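# Move the red open bin from shelf to table

## Task

Lift the red open-topped bin off the shelf and stand it right side up on an empty area of the table, with all its parts still inside. The other bins must remain upright on the shelf with their own parts inside. The result only counts if everything stays put without the robot holding it, and anything the robot is touching at the end must not drop by more than about a fingernail's thickness once released.

## Robot and tools

ROBOT. Two FANUC CRX-style six-joint arms, left_arm and right_arm, each ending in a parallel two-finger gripper with a wrist camera. Names are labels, not image sides. Bases in the scene frame: left_arm at (-0.063, +0.496, 0), right_arm at (+0.064, -0.396, 0), each yawed slightly (quat_wxyz about (0.995, 0, 0, -0.10)). Joint ranges (rad): waist ±3.491, shoulder ±3.140, elbow -1.187 to 4.328, forearm roll ±3.316, wrist pitch ±3.140, wrist roll ±3.927. Load limits: 139 N m for waist, shoulder, elbow; 34.8 N m for the three wrist joints; a carried object adds to the load.

FRAME. One shared scene frame: origin on the table surface midway between the arms, +z up, +x out across the table, +y toward left_arm. Positions in metres, orientations as quaternions written w first.

GRIPPER GEOMETRY. Fingers point along the gripper's +z and close along its x axis. end_effector_position is the point between the pads; fingertips extend 17.5 mm past it. Pure rotations pivot about that point, which lies 25 mm off the last joint axis toward gripper -y. A flat plate projects roughly 9 cm from that axis toward gripper -y and rotates with the hand, so watch its clearance.

THE 20-NUMBER ROW. Every command is a single row covering both arms, always 20 numbers: left x, y, z, qw, qx, qy, qz, left position, force_limit, speed, then the same ten for the right arm. x, y, z and the quaternion are an absolute target pose for that gripper's end_effector_position and orientation in the scene frame (not an offset). The last three per arm are gripper settings, each in [-1, 1]: position (+1 = 50 mm open, about -0.65 pads meet, -1 = close until something blocks); force_limit per pad (-1 about 20 N, 0 about 102 N, +1 about 185 N, actual can be ~17 % more); speed of pad gap (-1 = 20 mm/s, 0 = 85, +1 = 150). To hold an arm still, resend its last reported pose and its current three gripper numbers; a 0 is a real command. Reuse your own target quaternion rather than the drifting reported one.

TOOLS.
execute_actions: actions is a list with zero or one entry. Empty list returns the current state plus pictures. An action {"rows": [...], "steps": n} carries 1 to 15 rows and 7 to 15 steps at 1/30 s each (default 15); each row lasts one step and the final row repeats. A wait {"steps": n} (up to 300) sends nothing and counts from the previous result, including your reply time. pictures: true forces camera images. A target more than 0.6 m from an arm's last reported position along any gripper axis is refused, and nothing is sent.
move: target is one 20-number row; speed in m/s from 0.002 to 0.5 (default 0.25; rotation capped at twice that in rad/s). Both grippers travel straight lines that finish together, lasting 0.5 to 10 s; gripper numbers apply at the start. Paths ignore obstacles and the other arm, may lag, stray or overshoot speed near full stretch. Result adds a move: line (done, off_target, moving, held, fault) with limit notes (paced = target clipped; held = some steps blocked, after which motion may jump fast) and each gripper's distance from target.
wait: seconds 0 to 10; sends nothing.
zoom_image: camera (cam_high 672x504, cam_left_wrist 504x504, cam_right_wrist 504x504) and region [x0, y0, x1, y1] in pixels from the top-left, max 504 by 504.
read_manual: licence texts only.
finished_scene: pass the current scene number; irreversible, and it grades the scene.

CONTROL DETAILS. Each step the commanded pose is clamped to within 70 mm and 16 degrees of the measured pose; inverse kinematics favours position over orientation. After an action ends an arm continues only to its last clamped pose, so far targets need several calls; compare the reported pose. The last 7 steps of each action run after its result is returned, while you reply. A Hand target line appears only when nothing is pending.

RESULT LINES. left_arm / right_arm state gives each gripper's pose (printed position can be off, more at long reach). HELD marks steps where the clearance check withheld your row; pose unreachable names the arm affected. object_status: 0 moving, 1 blocked while opening, 2 blocked while closing (a grasp), 3 reached the commanded opening or pads met (likely empty). Opening in mm ≈ (250 - position_measured) × 0.202. Flange force is the estimated external force on the hand, noisy, including held weight; no reading near singular poses. MOTOR HOT warns of heating; OVER-TEMPERATURE FAULT brakes the arm.

GRASPING. Close with position -1 and keep sending it; confirm status 2. Fingers stay put until position changes by at least 0.01, only then do new force or speed values apply; open first for a softer grip. A grasp at force_limit -1 will not auto-reclose and may fade on fixed off-centre objects. Occasional external tugs may hit a held part.

AVOID. Arms are stiff: driving past a firm contact can trip a torque fault or a 150 N force fault, freezing that arm for 10 s. Approach slowly, keep targets barely at contact, never let the arms collide, do not drop or tip bins, spill parts, or push anything off the table. Release the bin fully resting and stable before finishing.

Each tool is called after ">>>" by a JSON object that holds its "name" and its "arguments".

## Session

>>> {"name": "execute_actions", "arguments": {"actions": []}}

Scene clock: 0.00 s of 6000.00 s.
left_arm: end_effector_position=(+0.3067, +0.7684, +0.1577) position_measured=3 object_status=3 end_effector_quat_wxyz=(+0.667, -0.548, -0.439, -0.248) | right_arm: end_effector_position=(+0.5861, -0.1371, +0.1740) position_measured=3 object_status=3 end_effector_quat_wxyz=(+0.090, +0.960, -0.155, +0.214)
Joint positions: left_arm=[ 0.183  0.64  -0.054 -1.364 -1.831  0.18 ] | right_arm=[ 1.116  0.167 -0.261  0.516 -1.145 -3.017]
Joint velocities: left_arm=[ 0.     0.001  0.     0.    -0.001  0.001] | right_arm=[ 0.    -0.    -0.    -0.001 -0.    -0.001]
Flange force (N, the push that the arm receives, along the gripper's own x y z axes): no reading
Hand target (left_arm): +0.307, +0.768, +0.158; +0.667, -0.548, -0.439, -0.248
Hand target (right_arm): +0.586, -0.137, +0.174; +0.090, +0.960, -0.155, +0.214

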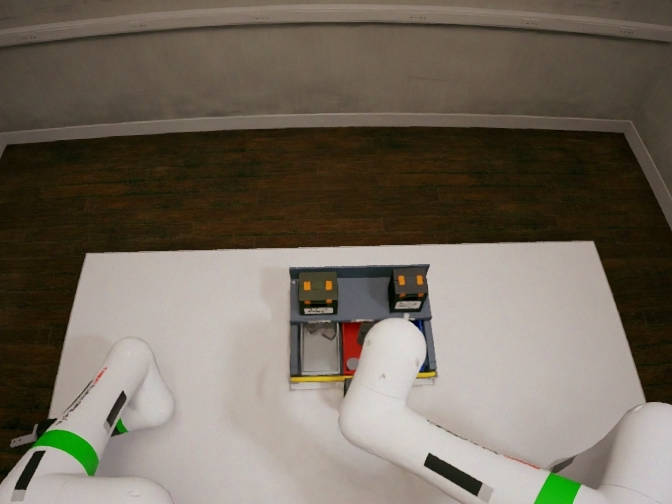

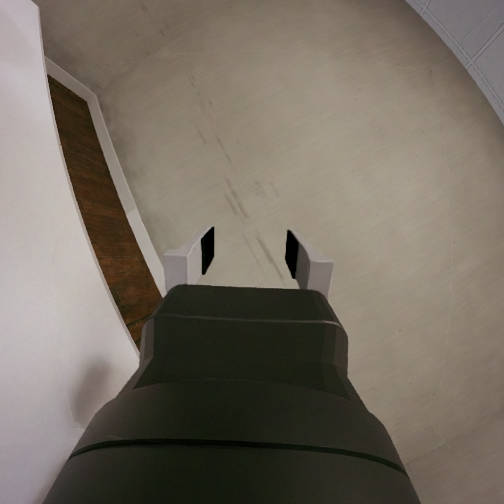

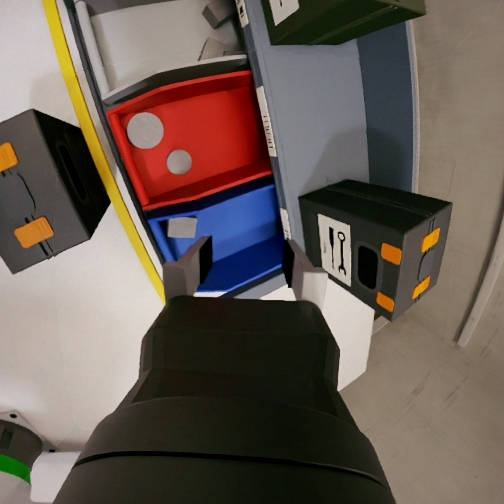

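>>> {"name": "move", "arguments": {"target": [0.3067,0.7684,0.1577,0.667,-0.548,-0.439,-0.248,1,0,0,0.525,-0.14,0.13,0,1,0,0,1,0,0], "speed": 0.3}}

>>> {"name": "zoom_image", "arguments": {"camera": "cam_right_wrist", "region": [100, 0, 400, 300]}}

Scene clock: 3.10 s of 6000.00 s.
left_arm: end_effector_position=(+0.3067, +0.7684, +0.1577) position_measured=3 object_status=3 end_effector_quat_wxyz=(+0.667, -0.548, -0.439, -0.248) | right_arm: end_effector_position=(+0.5250, -0.1400, +0.1299) position_measured=3 object_status=3 end_effector_quat_wxyz=(-0.000, +1.000, +0.001, -0.000)
Joint positions: left_arm=[ 0.183  0.641 -0.054 -1.365 -1.831  0.181] | right_arm=[ 0.926  0.217 -0.084 -0.001 -1.269 -2.289]
Joint velocities: left_arm=[-0.    -0.     0.    -0.     0.    -0.001] | right_arm=[-0.     0.    -0.001 -0.     0.001  0.002]
Flange force (N, the push that the arm receives, along the gripper's own x y z axes): left_arm=[2.0 1.2 -2.5] | right_arm=[-1.2 -2.5 4.0]
Hand target (left_arm): +0.307, +0.768, +0.158; +0.667, -0.548, -0.439, -0.248
Hand target (right_arm): +0.525, -0.140, +0.130; -0.000, +1.000, +0.001, -0.000
Off the commanded pose (left_arm): 0.000 m, 0 deg.
Off the commanded pose (right_arm): 0.000 m, 0 deg.
Kept back: nothing.
move: done

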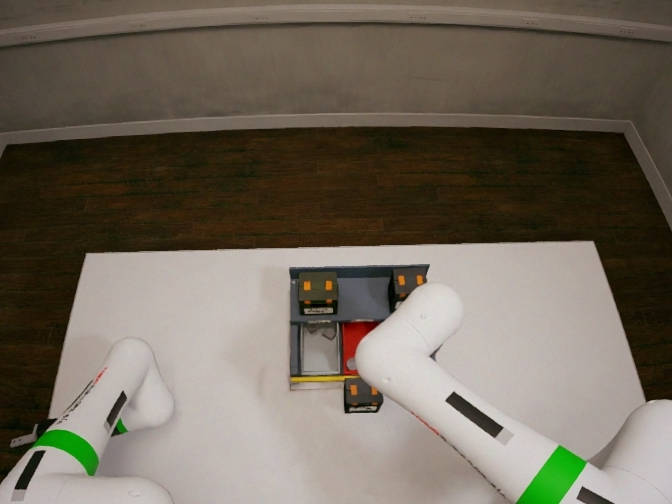

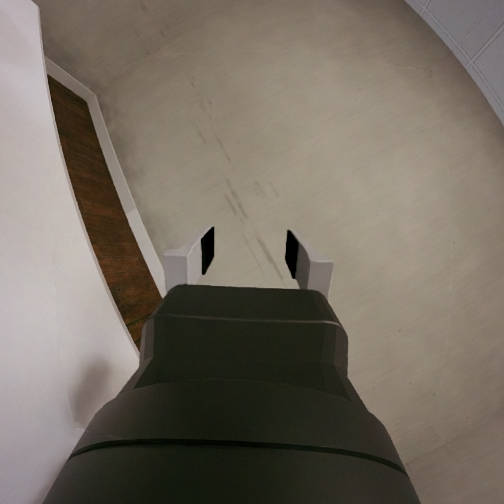

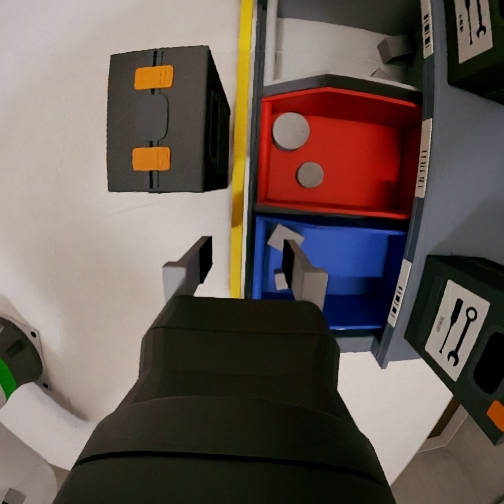

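Region (100, 0, 400, 300) of cam_right_wrist's 504x504 image, scaled by 1.680, with more detail than that image has.

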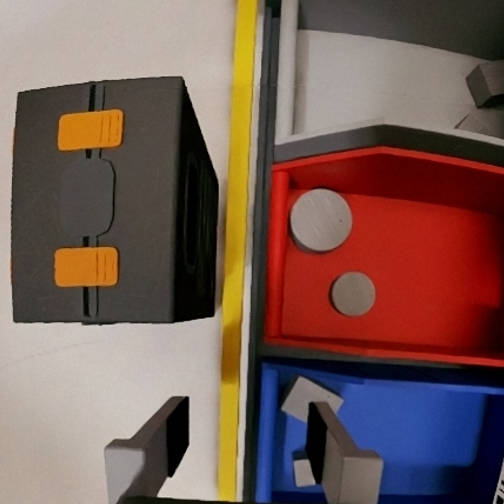

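>>> {"name": "move", "arguments": {"target": [0.3067,0.7684,0.1577,0.667,-0.548,-0.439,-0.248,1,0,0,0.518,-0.14,0.077,0,1,0,0,1,0,0], "speed": 0.08}}

>>> {"name": "zoom_image", "arguments": {"camera": "cam_right_wrist", "region": [100, 50, 400, 350]}}

Scene clock: 4.33 s of 6000.00 s.
left_arm: end_effector_position=(+0.3067, +0.7684, +0.1577) position_measured=3 object_status=3 end_effector_quat_wxyz=(+0.667, -0.548, -0.439, -0.248) | right_arm: end_effector_position=(+0.5181, -0.1399, +0.0769) position_measured=3 object_status=3 end_effector_quat_wxyz=(+0.000, +1.000, +0.000, -0.000)
Joint positions: left_arm=[ 0.183  0.641 -0.055 -1.365 -1.831  0.181] | right_arm=[ 0.936  0.249 -0.176 -0.    -1.145 -2.299]
Joint velocities: left_arm=[-0.  0.  0. -0. -0. -0.] | right_arm=[ 0.     0.    -0.    -0.002  0.001 -0.001]
Flange force (N, the push that the arm receives, along the gripper's own x y z axes): left_arm=[2.1 4.1 -2.0] | right_arm=[-1.5 -2.0 2.4]
Hand target (left_arm): +0.307, +0.768, +0.158; +0.667, -0.548, -0.439, -0.248
Hand target (right_arm): +0.518, -0.140, +0.077; -0.000, +1.000, +0.000, -0.000
Off the commanded pose (left_arm): 0.000 m, 0 deg.
Off the commanded pose (right_arm): 0.000 m, 0 deg.
Kept back: nothing.
move: done

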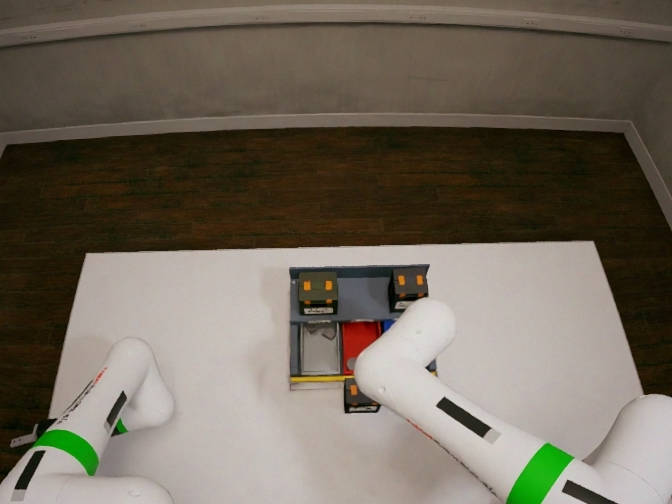

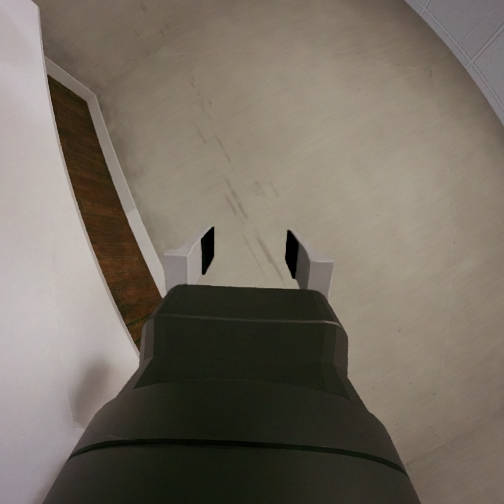

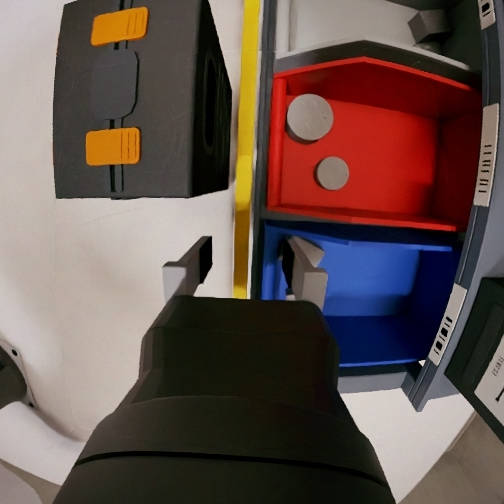

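Region (100, 50, 400, 350) of cam_right_wrist's 504x504 image, scaled by 1.680, with more detail than that image has.

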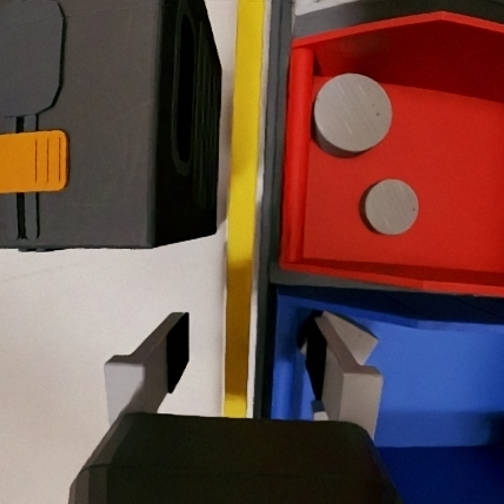

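>>> {"name": "move", "arguments": {"target": [0.3067,0.7684,0.1577,0.667,-0.548,-0.439,-0.248,1,0,0,0.514,-0.14,0.07,0,1,0,0,-1,-0.2,-0.5], "speed": 0.05}}

>>> {"name": "move", "arguments": {"target": [0.3067,0.7684,0.1577,0.667,-0.548,-0.439,-0.248,1,0,0,0.514,-0.14,0.1,0,1,0,0,-1,-0.2,-0.5], "speed": 0.04}}

Scene clock: 9.33 s of 6000.00 s.
left_arm: end_effector_position=(+0.3067, +0.7684, +0.1577) position_measured=3 object_status=3 end_effector_quat_wxyz=(+0.667, -0.548, -0.439, -0.248) | right_arm: end_effector_position=(+0.5140, -0.1400, +0.0700) position_measured=205 object_status=2 end_effector_quat_wxyz=(-0.000, +1.000, +0.000, +0.000)
Joint positions: left_arm=[ 0.183  0.641 -0.055 -1.365 -1.831  0.181] | right_arm=[ 0.941  0.248 -0.196 -0.    -1.127 -2.305]
Joint velocities: left_arm=[-0.    -0.     0.     0.    -0.001 -0.   ] | right_arm=[ 0.001  0.    -0.001  0.002  0.    -0.   ]
Flange force (N, the push that the arm receives, along the gripper's own x y z axes): left_arm=[0.9 5.3 -2.1] | right_arm=[-1.3 -2.2 5.0]
Hand target (left_arm): +0.307, +0.768, +0.158; +0.667, -0.548, -0.439, -0.248
Hand target (right_arm): +0.514, -0.140, +0.070; -0.000, +1.000, +0.000, -0.000
Off the commanded pose (left_arm): 0.000 m, 0 deg.
Off the commanded pose (right_arm): 0.000 m, 0 deg.
Kept back: nothing.
After step 90, 1.00 s passed at rest.
move: done

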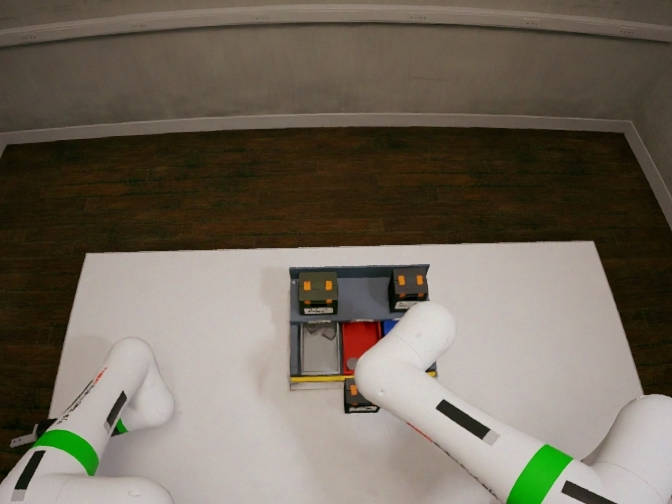

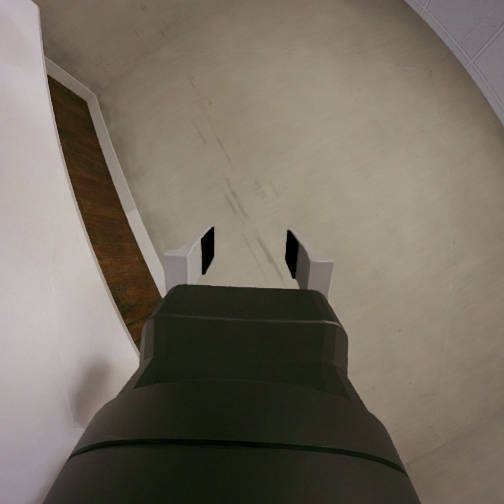

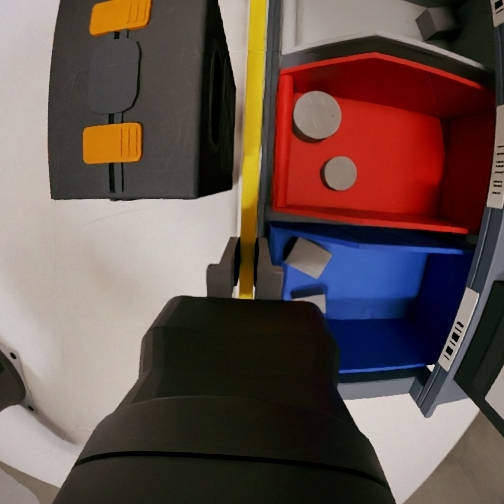

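Scene clock: 10.30 s of 6000.00 s.
left_arm: end_effector_position=(+0.3067, +0.7684, +0.1577) position_measured=3 object_status=3 end_effector_quat_wxyz=(+0.667, -0.548, -0.439, -0.248) | right_arm: end_effector_position=(+0.5140, -0.1400, +0.1001) position_measured=205 object_status=2 end_effector_quat_wxyz=(+0.000, +1.000, -0.000, +0.000)
Joint positions: left_arm=[ 0.183  0.641 -0.055 -1.365 -1.831  0.181] | right_arm=[ 0.941  0.218 -0.157  0.    -1.196 -2.305]
Joint velocities: left_arm=[ 0.    -0.001  0.    -0.    -0.    -0.001] | right_arm=[ 0.     0.    -0.001  0.001  0.002 -0.   ]
Flange force (N, the push that the arm receives, along the gripper's own x y z axes): left_arm=[1.4 2.6 -3.1] | right_arm=[-2.2 -2.0 7.7]
Hand target (left_arm): +0.307, +0.768, +0.158; +0.667, -0.548, -0.439, -0.248
Hand target (right_arm): +0.514, -0.140, +0.100; +0.000, +1.000, -0.000, +0.000
Off the commanded pose (left_arm): 0.000 m, 0 deg.
Off the commanded pose (right_arm): 0.000 m, 0 deg.
Kept back: nothing.
move: done

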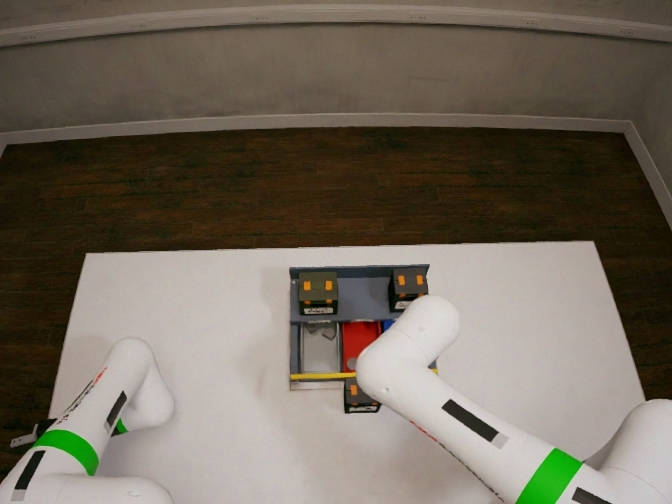

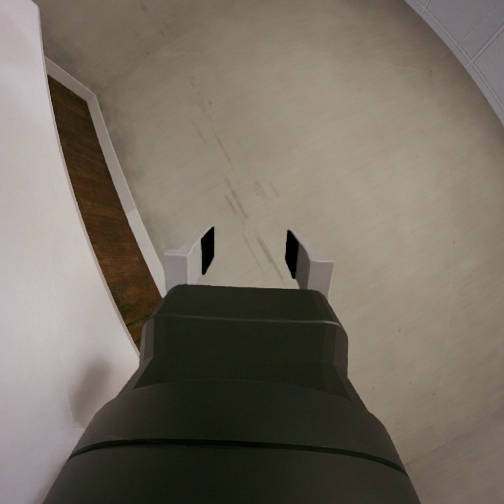

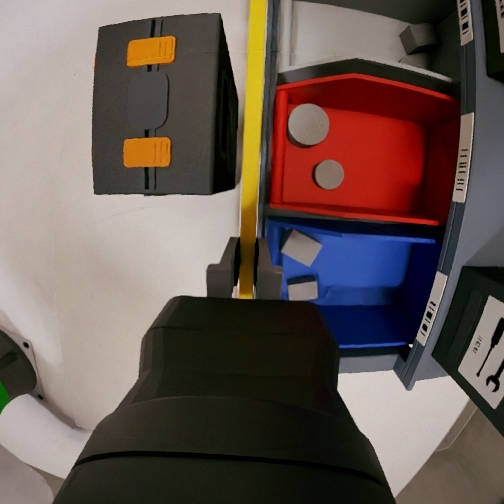

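>>> {"name": "move", "arguments": {"target": [0.3067,0.7684,0.1577,0.667,-0.548,-0.439,-0.248,1,0,0,0.514,-0.14,0.17,0,1,0,0,-1,-0.2,-0.5], "speed": 0.2}}

>>> {"name": "move", "arguments": {"target": [0.3067,0.7684,0.1577,0.667,-0.548,-0.439,-0.248,1,0,0,0.36,-0.11,0.165,0,1,0,0,-1,-0.2,-0.5]}}

>>> {"name": "move", "arguments": {"target": [0.3067,0.7684,0.1577,0.667,-0.548,-0.439,-0.248,1,0,0,0.23,-0.07,0.04,0,1,0,0,-1,-0.2,-0.5]}}

>>> {"name": "move", "arguments": {"target": [0.3067,0.7684,0.1577,0.667,-0.548,-0.439,-0.248,1,0,0,0.23,-0.07,0.024,0,1,0,0,-1,-0.2,-0.5], "speed": 0.02}}

Scene clock: 11.43 s of 6000.00 s.
left_arm: end_effector_position=(+0.3067, +0.7684, +0.1577) position_measured=3 object_status=3 end_effector_quat_wxyz=(+0.667, -0.548, -0.439, -0.248) | right_arm: end_effector_position=(+0.5139, -0.1402, +0.1701) position_measured=205 object_status=2 end_effector_quat_wxyz=(+0.000, +1.000, -0.000, +0.000)
Joint positions: left_arm=[ 0.183  0.641 -0.055 -1.365 -1.831  0.181] | right_arm=[ 0.941  0.168 -0.046  0.    -1.357 -2.305]
Joint velocities: left_arm=[-0.    -0.     0.     0.     0.001 -0.001] | right_arm=[-0.     0.001  0.    -0.001  0.001  0.001]
Flange force (N, the push that the arm receives, along the gripper's own x y z axes): left_arm=[1.4 7.3 -3.7] | right_arm=[-2.9 -1.4 6.8]
Hand target (left_arm): +0.307, +0.768, +0.158; +0.667, -0.548, -0.439, -0.248
Hand target (right_arm): +0.514, -0.140, +0.170; +0.000, +1.000, -0.000, +0.000
Off the commanded pose (left_arm): 0.000 m, 0 deg.
Off the commanded pose (right_arm): 0.000 m, 0 deg.
Kept back: nothing.
move: done

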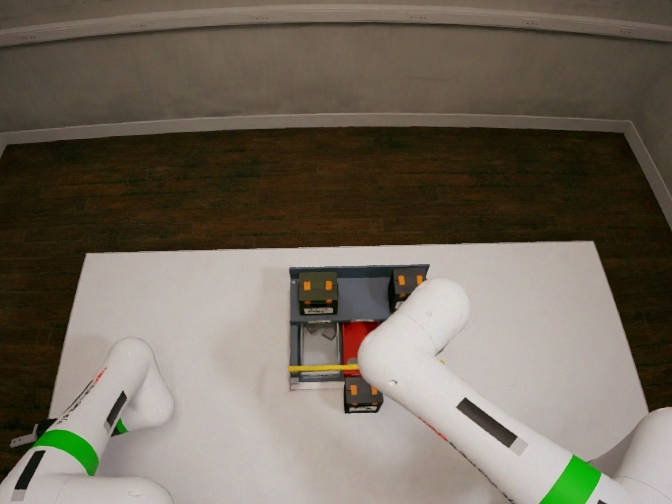

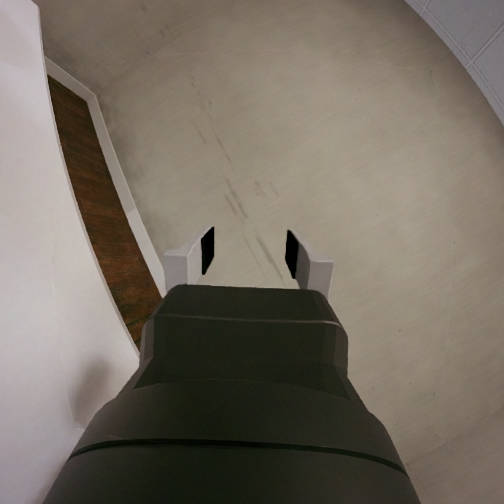

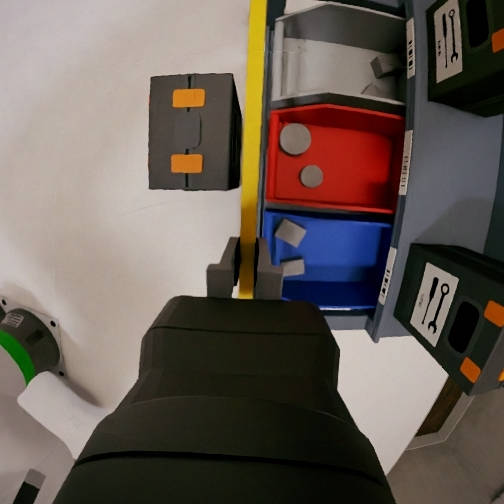

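Scene clock: 12.47 s of 6000.00 s.
left_arm: end_effector_position=(+0.3067, +0.7684, +0.1577) position_measured=3 object_status=3 end_effector_quat_wxyz=(+0.667, -0.548, -0.439, -0.248) | right_arm: end_effector_position=(+0.3600, -0.1097, +0.1651) position_measured=205 object_status=2 end_effector_quat_wxyz=(-0.000, +1.000, -0.000, +0.000)
Joint positions: left_arm=[ 0.183  0.641 -0.055 -1.365 -1.831  0.181] | right_arm=[ 1.266 -0.111 -0.345 -0.    -1.337 -2.63 ]
Joint velocities: left_arm=[-0.     0.001 -0.    -0.    -0.002 -0.002] | right_arm=[ 0.    -0.001 -0.001 -0.001  0.002  0.   ]
Flange force (N, the push that the arm receives, along the gripper's own x y z axes): left_arm=[-0.5 4.0 -2.1] | right_arm=[-3.0 -2.4 7.0]
Hand target (left_arm): +0.307, +0.768, +0.158; +0.667, -0.548, -0.439, -0.248
Hand target (right_arm): +0.360, -0.110, +0.165; -0.000, +1.000, +0.000, +0.000
Off the commanded pose (left_arm): 0.000 m, 0 deg.
Off the commanded pose (right_arm): 0.000 m, 0 deg.
Kept back: nothing.
move: done

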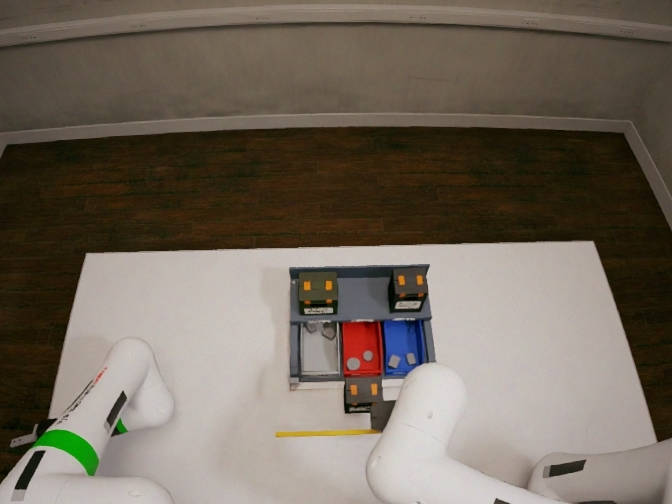

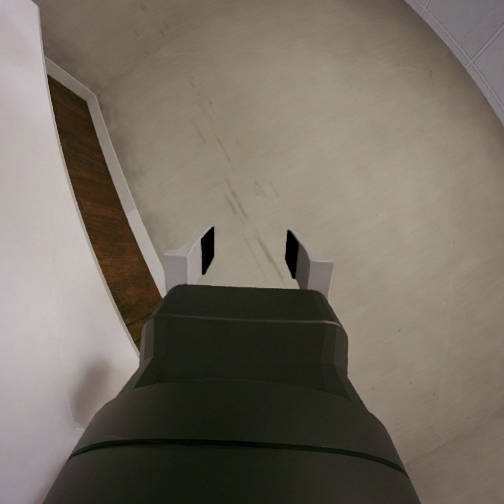

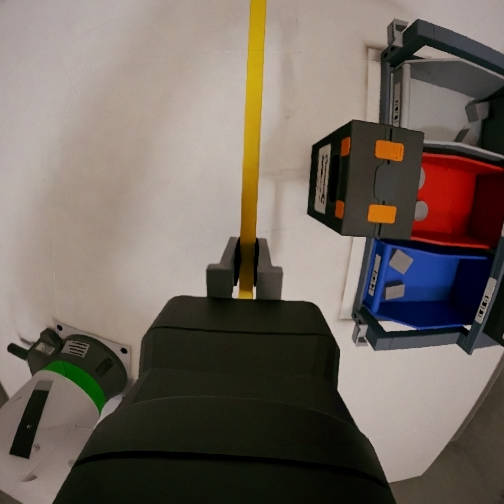

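Scene clock: 13.63 s of 6000.00 s.
left_arm: end_effector_position=(+0.3067, +0.7684, +0.1577) position_measured=3 object_status=3 end_effector_quat_wxyz=(+0.667, -0.548, -0.439, -0.248) | right_arm: end_effector_position=(+0.2299, -0.0694, +0.0399) position_measured=205 object_status=2 end_effector_quat_wxyz=(-0.000, +1.000, +0.000, -0.000)
Joint positions: left_arm=[ 0.183  0.641 -0.055 -1.365 -1.831  0.181] | right_arm=[ 1.662 -0.118 -0.667 -0.    -1.022 -3.026]
Joint velocities: left_arm=[-0.  0.  0.  0. -0.  0.] | right_arm=[ 0.001  0.001  0.     0.001 -0.001  0.002]
Flange force (N, the push that the arm receives, along the gripper's own x y z axes): left_arm=[0.5 3.8 -2.9] | right_arm=[-4.0 -1.6 8.2]
Hand target (left_arm): +0.307, +0.768, +0.158; +0.667, -0.548, -0.439, -0.248
Hand target (right_arm): +0.230, -0.069, +0.040; -0.000, +1.000, +0.000, -0.000
Off the commanded pose (left_arm): 0.000 m, 0 deg.
Off the commanded pose (right_arm): 0.001 m, 0 deg.
Kept back: nothing.
move: done

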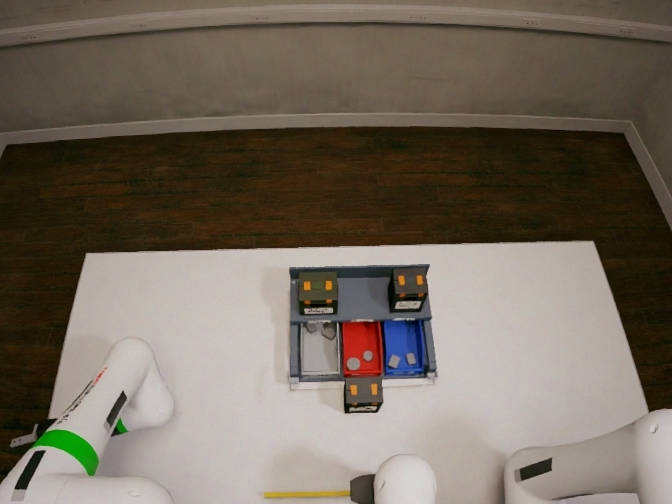

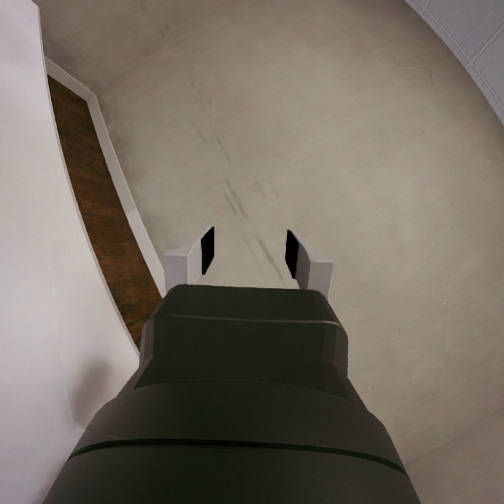

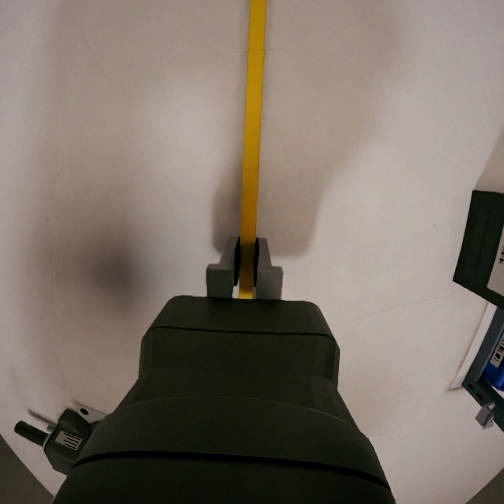

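Scene clock: 14.67 s of 6000.00 s.
left_arm: end_effector_position=(+0.3067, +0.7684, +0.1577) position_measured=3 object_status=3 end_effector_quat_wxyz=(+0.667, -0.548, -0.439, -0.248) | right_arm: end_effector_position=(+0.2300, -0.0700, +0.0240) position_measured=205 object_status=2 end_effector_quat_wxyz=(-0.000, +1.000, +0.000, -0.000)
Joint positions: left_arm=[ 0.183  0.641 -0.055 -1.365 -1.831  0.181] | right_arm=[ 1.661 -0.092 -0.688 -0.    -0.975 -3.025]
Joint velocities: left_arm=[-0.    -0.     0.     0.    -0.001  0.   ] | right_arm=[-0.     0.     0.001  0.    -0.001 -0.001]
Flange force (N, the push that the arm receives, along the gripper's own x y z axes): left_arm=[1.4 1.8 -0.8] | right_arm=[-3.8 -1.9 8.2]
Hand target (left_arm): +0.307, +0.768, +0.158; +0.667, -0.548, -0.439, -0.248
Hand target (right_arm): +0.230, -0.070, +0.024; -0.000, +1.000, +0.000, -0.000
Off the commanded pose (left_arm): 0.000 m, 0 deg.
Off the commanded pose (right_arm): 0.000 m, 0 deg.
Kept back: nothing.
move: done

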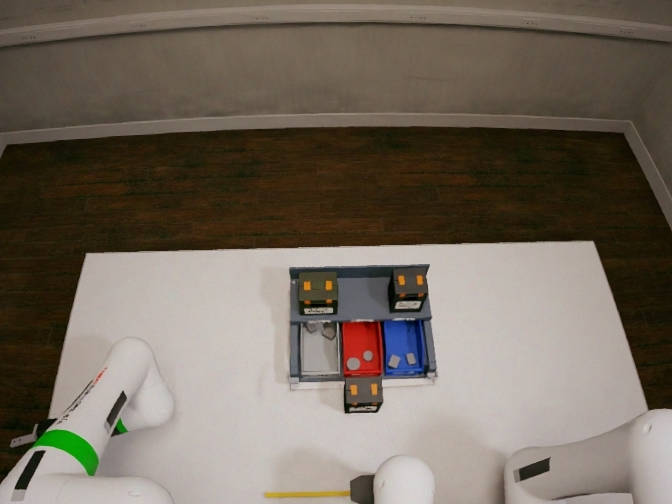

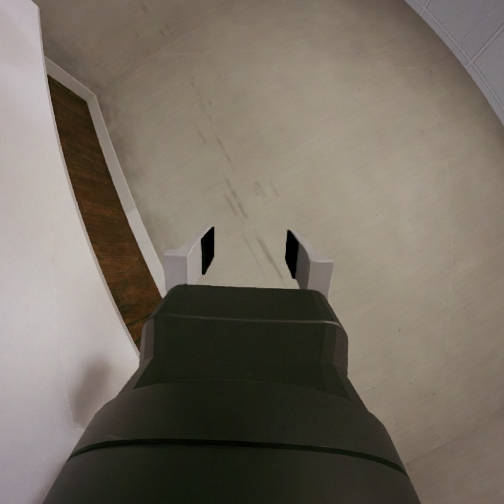

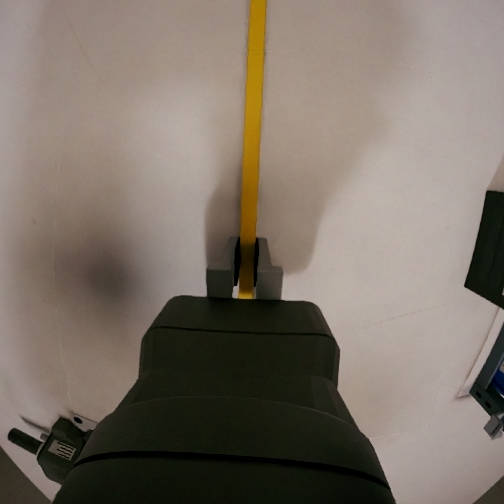

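>>> {"name": "move", "arguments": {"target": [0.3067,0.7684,0.1577,0.667,-0.548,-0.439,-0.248,1,0,0,0.23,-0.07,0.0195,0,1,0,0,-1,-0.2,-0.5], "speed": 0.01}}

>>> {"name": "move", "arguments": {"target": [0.3067,0.7684,0.1577,0.667,-0.548,-0.439,-0.248,1,0,0,0.23,-0.07,0.0195,0,1,0,0,0.35,-0.2,-0.3]}}

>>> {"name": "move", "arguments": {"target": [0.3067,0.7684,0.1577,0.667,-0.548,-0.439,-0.248,1,0,0,0.23,-0.09,0.06,0,1,0,0,0.35,-0.2,-0.3]}}

>>> {"name": "move", "arguments": {"target": [0.3067,0.7684,0.1577,0.667,-0.548,-0.439,-0.248,1,0,0,0.462,-0.145,0.04,-0.087,0.996,0,0,0.35,-0.2,-0.3]}}

Scene clock: 16.03 s of 6000.00 s.
left_arm: end_effector_position=(+0.3067, +0.7684, +0.1577) position_measured=3 object_status=3 end_effector_quat_wxyz=(+0.667, -0.548, -0.439, -0.248) | right_arm: end_effector_position=(+0.2300, -0.0700, +0.0195) position_measured=205 object_status=2 end_effector_quat_wxyz=(-0.000, +1.000, +0.000, -0.000)
Joint positions: left_arm=[ 0.183  0.641 -0.055 -1.365 -1.831  0.181] | right_arm=[ 1.661 -0.084 -0.693 -0.    -0.962 -3.025]
Joint velocities: left_arm=[ 0.     0.    -0.     0.     0.001 -0.002] | right_arm=[ 0.     0.     0.    -0.     0.     0.002]
Flange force (N, the push that the arm receives, along the gripper's own x y z axes): left_arm=[0.8 4.4 -3.0] | right_arm=[-3.6 -1.2 8.1]
Hand target (left_arm): +0.307, +0.768, +0.158; +0.667, -0.548, -0.439, -0.248
Hand target (right_arm): +0.230, -0.070, +0.019; -0.000, +1.000, +0.000, -0.000
Off the commanded pose (left_arm): 0.000 m, 0 deg.
Off the commanded pose (right_arm): 0.000 m, 0 deg.
Kept back: nothing.
move: done

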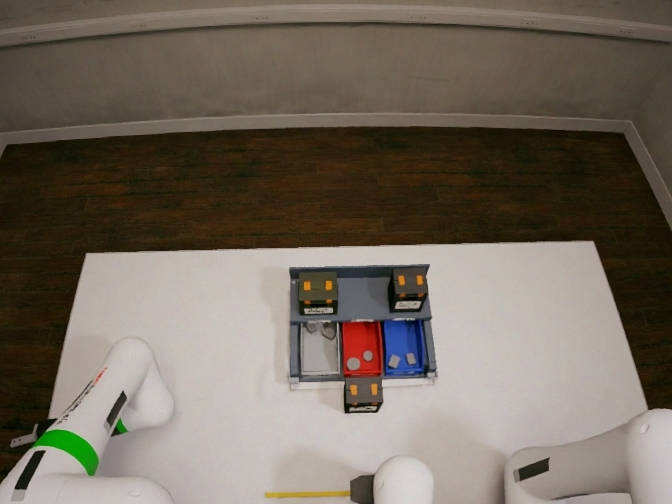

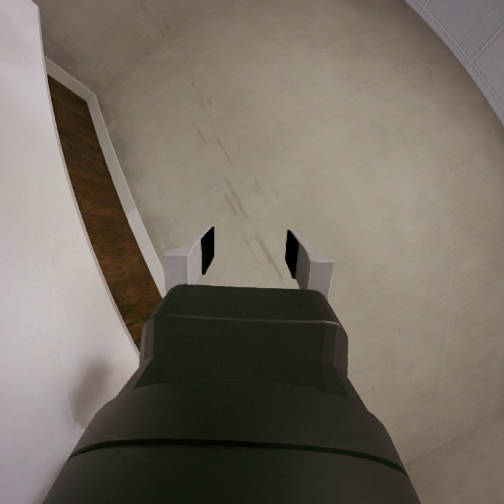

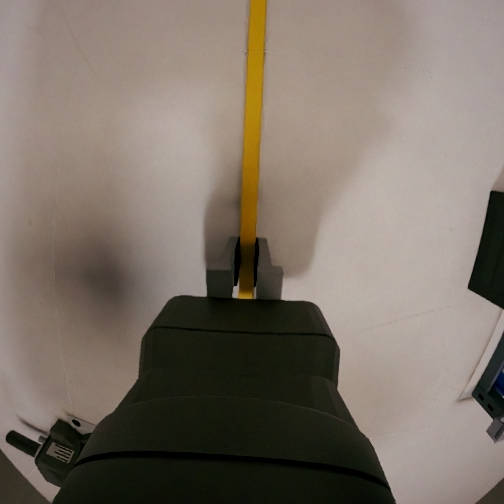

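Scene clock: 16.73 s of 6000.00 s.
left_arm: end_effector_position=(+0.3067, +0.7684, +0.1577) position_measured=3 object_status=3 end_effector_quat_wxyz=(+0.667, -0.548, -0.439, -0.248) | right_arm: end_effector_position=(+0.2300, -0.0700, +0.0195) position_measured=100 object_status=3 end_effector_quat_wxyz=(-0.000, +1.000, +0.000, +0.000)
Joint positions: left_arm=[ 0.183  0.641 -0.055 -1.365 -1.831  0.181] | right_arm=[ 1.661 -0.084 -0.693  0.    -0.962 -3.025]
Joint velocities: left_arm=[-0.    -0.    -0.    -0.     0.001  0.001] | right_arm=[-0.    -0.     0.001  0.002 -0.    -0.   ]
Flange force (N, the push that the arm receives, along the gripper's own x y z axes): left_arm=[0.6 1.7 -1.9] | right_arm=[-2.2 -2.3 5.1]
Hand target (left_arm): +0.307, +0.768, +0.158; +0.667, -0.548, -0.439, -0.248
Hand target (right_arm): +0.230, -0.070, +0.019; -0.000, +1.000, +0.000, -0.000
Off the commanded pose (left_arm): 0.000 m, 0 deg.
Off the commanded pose (right_arm): 0.000 m, 0 deg.
Kept back: nothing.
move: done

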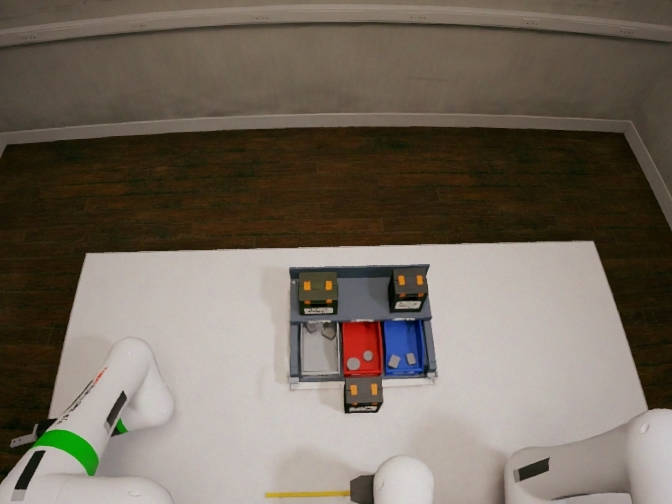

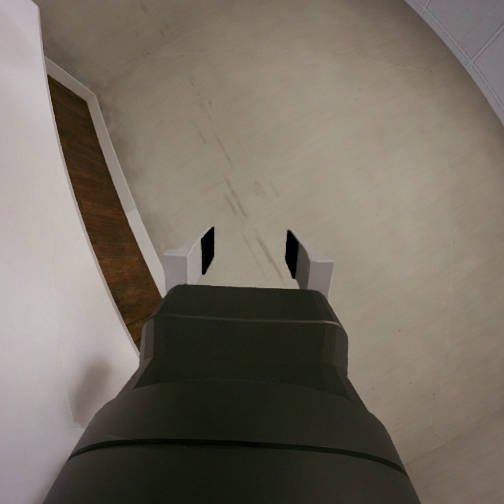

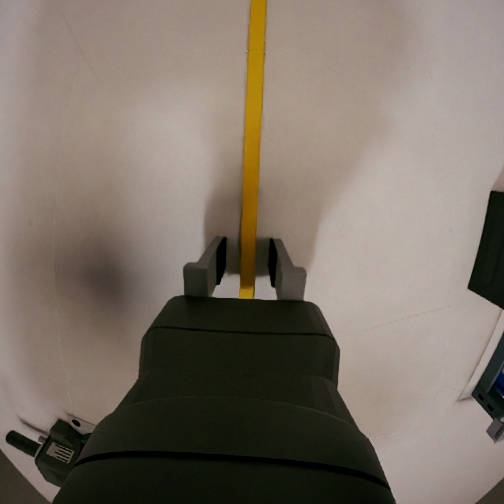

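Scene clock: 17.47 s of 6000.00 s.
left_arm: end_effector_position=(+0.3067, +0.7684, +0.1577) position_measured=3 object_status=3 end_effector_quat_wxyz=(+0.667, -0.548, -0.439, -0.248) | right_arm: end_effector_position=(+0.2300, -0.0902, +0.0601) position_measured=100 object_status=3 end_effector_quat_wxyz=(+0.000, +1.000, -0.000, +0.000)
Joint positions: left_arm=[ 0.183  0.641 -0.055 -1.365 -1.831  0.181] | right_arm=[ 1.654 -0.202 -0.682  0.    -1.091 -3.018]
Joint velocities: left_arm=[ 0.    -0.     0.    -0.    -0.001  0.001] | right_arm=[-0.    -0.001 -0.001  0.001  0.    -0.   ]
Flange force (N, the push that the arm receives, along the gripper's own x y z axes): left_arm=[1.5 2.7 -2.8] | right_arm=[-3.3 -1.8 5.1]
Hand target (left_arm): +0.307, +0.768, +0.158; +0.667, -0.548, -0.439, -0.248
Hand target (right_arm): +0.230, -0.090, +0.060; +0.000, +1.000, -0.000, +0.000
Off the commanded pose (left_arm): 0.000 m, 0 deg.
Off the commanded pose (right_arm): 0.000 m, 0 deg.
Kept back: nothing.
move: done

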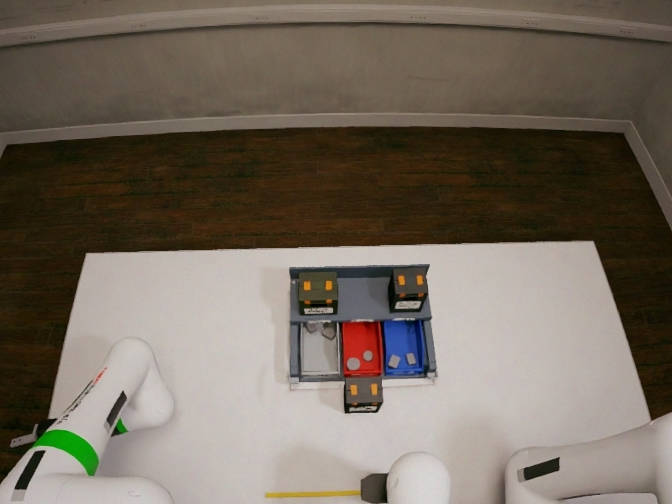

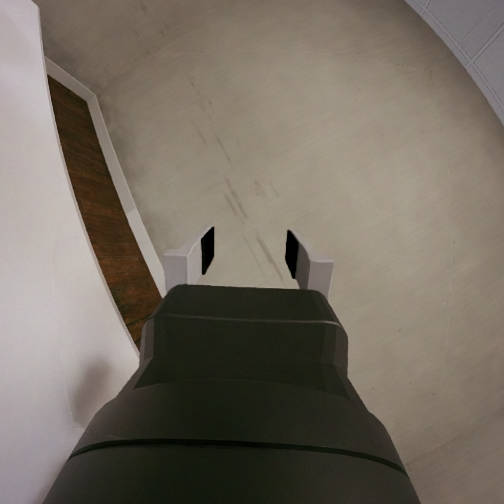

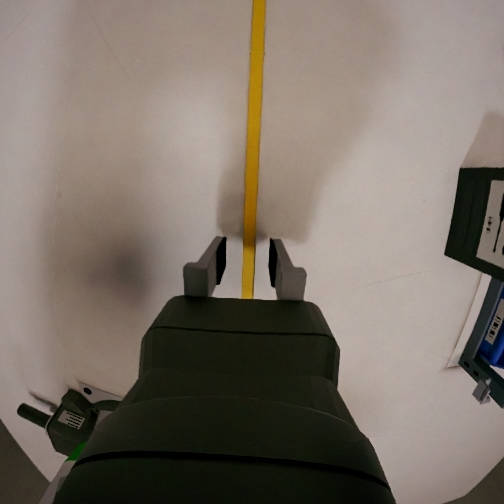

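Scene clock: 18.83 s of 6000.00 s.
left_arm: end_effector_position=(+0.3067, +0.7684, +0.1577) position_measured=3 object_status=3 end_effector_quat_wxyz=(+0.667, -0.548, -0.439, -0.248) | right_arm: end_effector_position=(+0.4623, -0.1455, +0.0399) position_measured=100 object_status=3 end_effector_quat_wxyz=(-0.087, +0.996, +0.000, +0.000)
Joint positions: left_arm=[ 0.183  0.641 -0.055 -1.365 -1.831  0.181] | right_arm=[ 0.909  0.126 -0.397 -0.164 -0.941 -2.183]
Joint velocities: left_arm=[ 0.    -0.     0.     0.     0.001 -0.001] | right_arm=[-0.     0.001  0.001  0.001 -0.001  0.001]
Flange force (N, the push that the arm receives, along the gripper's own x y z axes): left_arm=[2.2 6.2 -0.5] | right_arm=[-1.8 -1.7 4.3]
Hand target (left_arm): +0.307, +0.768, +0.158; +0.667, -0.548, -0.439, -0.248
Hand target (right_arm): +0.462, -0.146, +0.040; -0.087, +0.996, +0.000, +0.000
Off the commanded pose (left_arm): 0.000 m, 0 deg.
Off the commanded pose (right_arm): 0.001 m, 0 deg.
Kept back: nothing.
move: done

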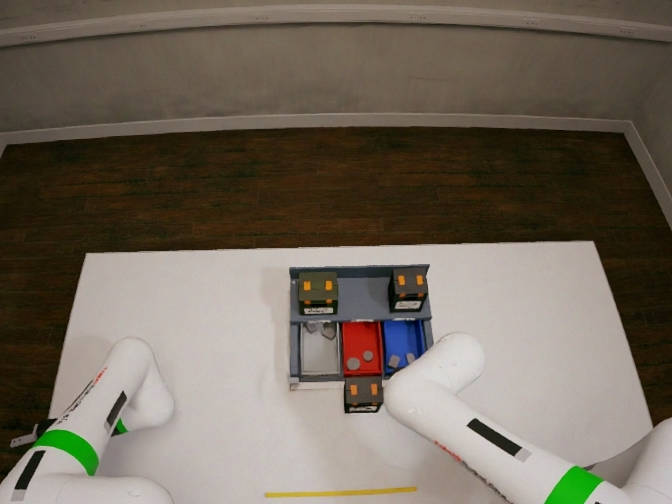

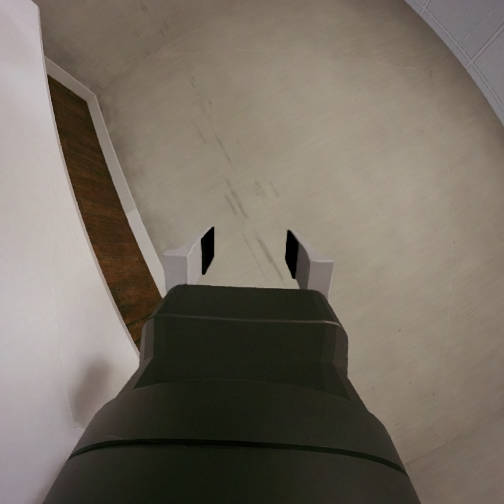

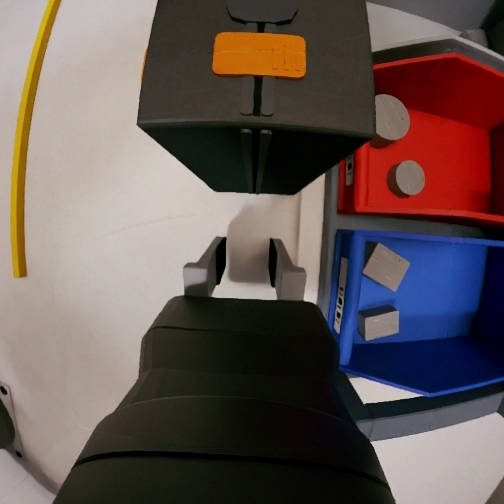

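Well centred. Push gently.

>>> {"name": "move", "arguments": {"target": [0.3067,0.7684,0.1577,0.667,-0.548,-0.439,-0.248,1,0,0,0.464,-0.1,0.04,-0.087,0.996,0,0,0.35,-0.2,-0.3], "speed": 0.03}}

Scene clock: 20.80 s of 6000.00 s.
left_arm: end_effector_position=(+0.3067, +0.7684, +0.1577) position_measured=3 object_status=3 end_effector_quat_wxyz=(+0.667, -0.548, -0.439, -0.248) | right_arm: end_effector_position=(+0.4640, -0.0999, +0.0400) position_measured=100 object_status=3 end_effector_quat_wxyz=(-0.087, +0.996, -0.000, +0.000)
Joint positions: left_arm=[ 0.183  0.641 -0.055 -1.365 -1.831  0.181] | right_arm=[ 0.986  0.175 -0.342 -0.154 -0.936 -2.266]
Joint velocities: left_arm=[-0.    -0.    -0.    -0.    -0.001  0.001] | right_arm=[ 0.     0.     0.     0.001 -0.    -0.001]
Flange force (N, the push that the arm receives, along the gripper's own x y z axes): left_arm=[2.1 3.9 -3.6] | right_arm=[-3.3 -0.6 5.5]
Hand target (left_arm): +0.307, +0.768, +0.158; +0.667, -0.548, -0.439, -0.248
Hand target (right_arm): +0.464, -0.100, +0.040; -0.087, +0.996, -0.000, +0.000
Off the commanded pose (left_arm): 0.000 m, 0 deg.
Off the commanded pose (right_arm): 0.000 m, 0 deg.
Kept back: nothing.
move: done

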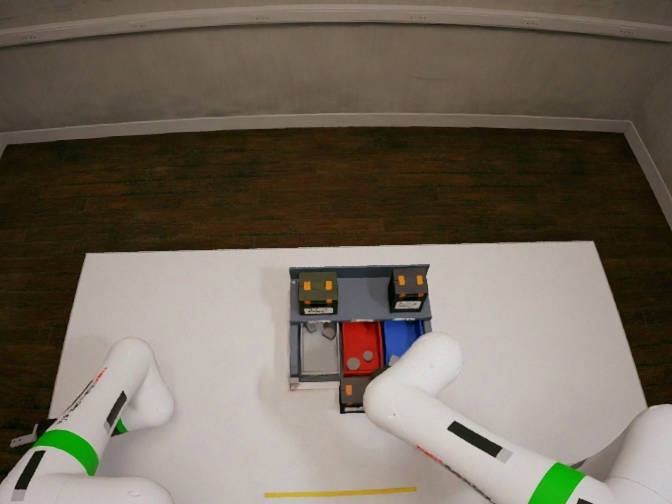

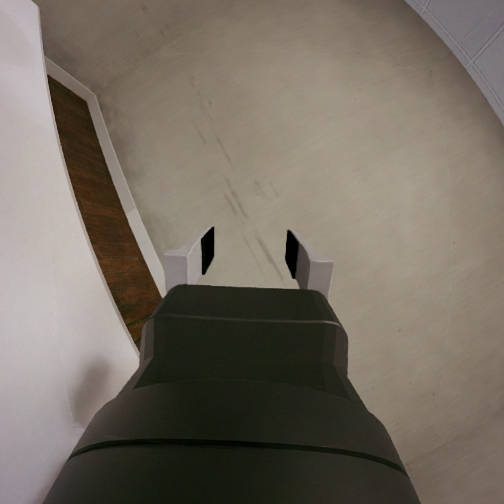

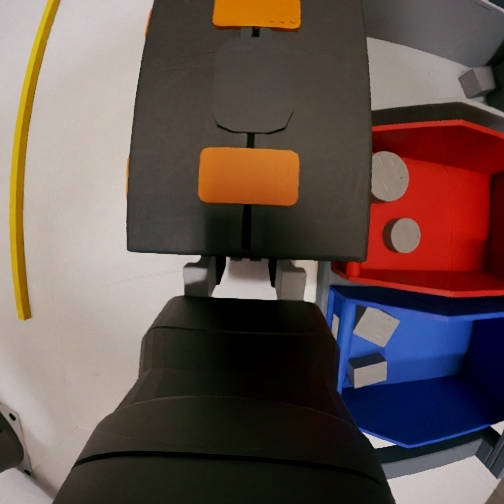

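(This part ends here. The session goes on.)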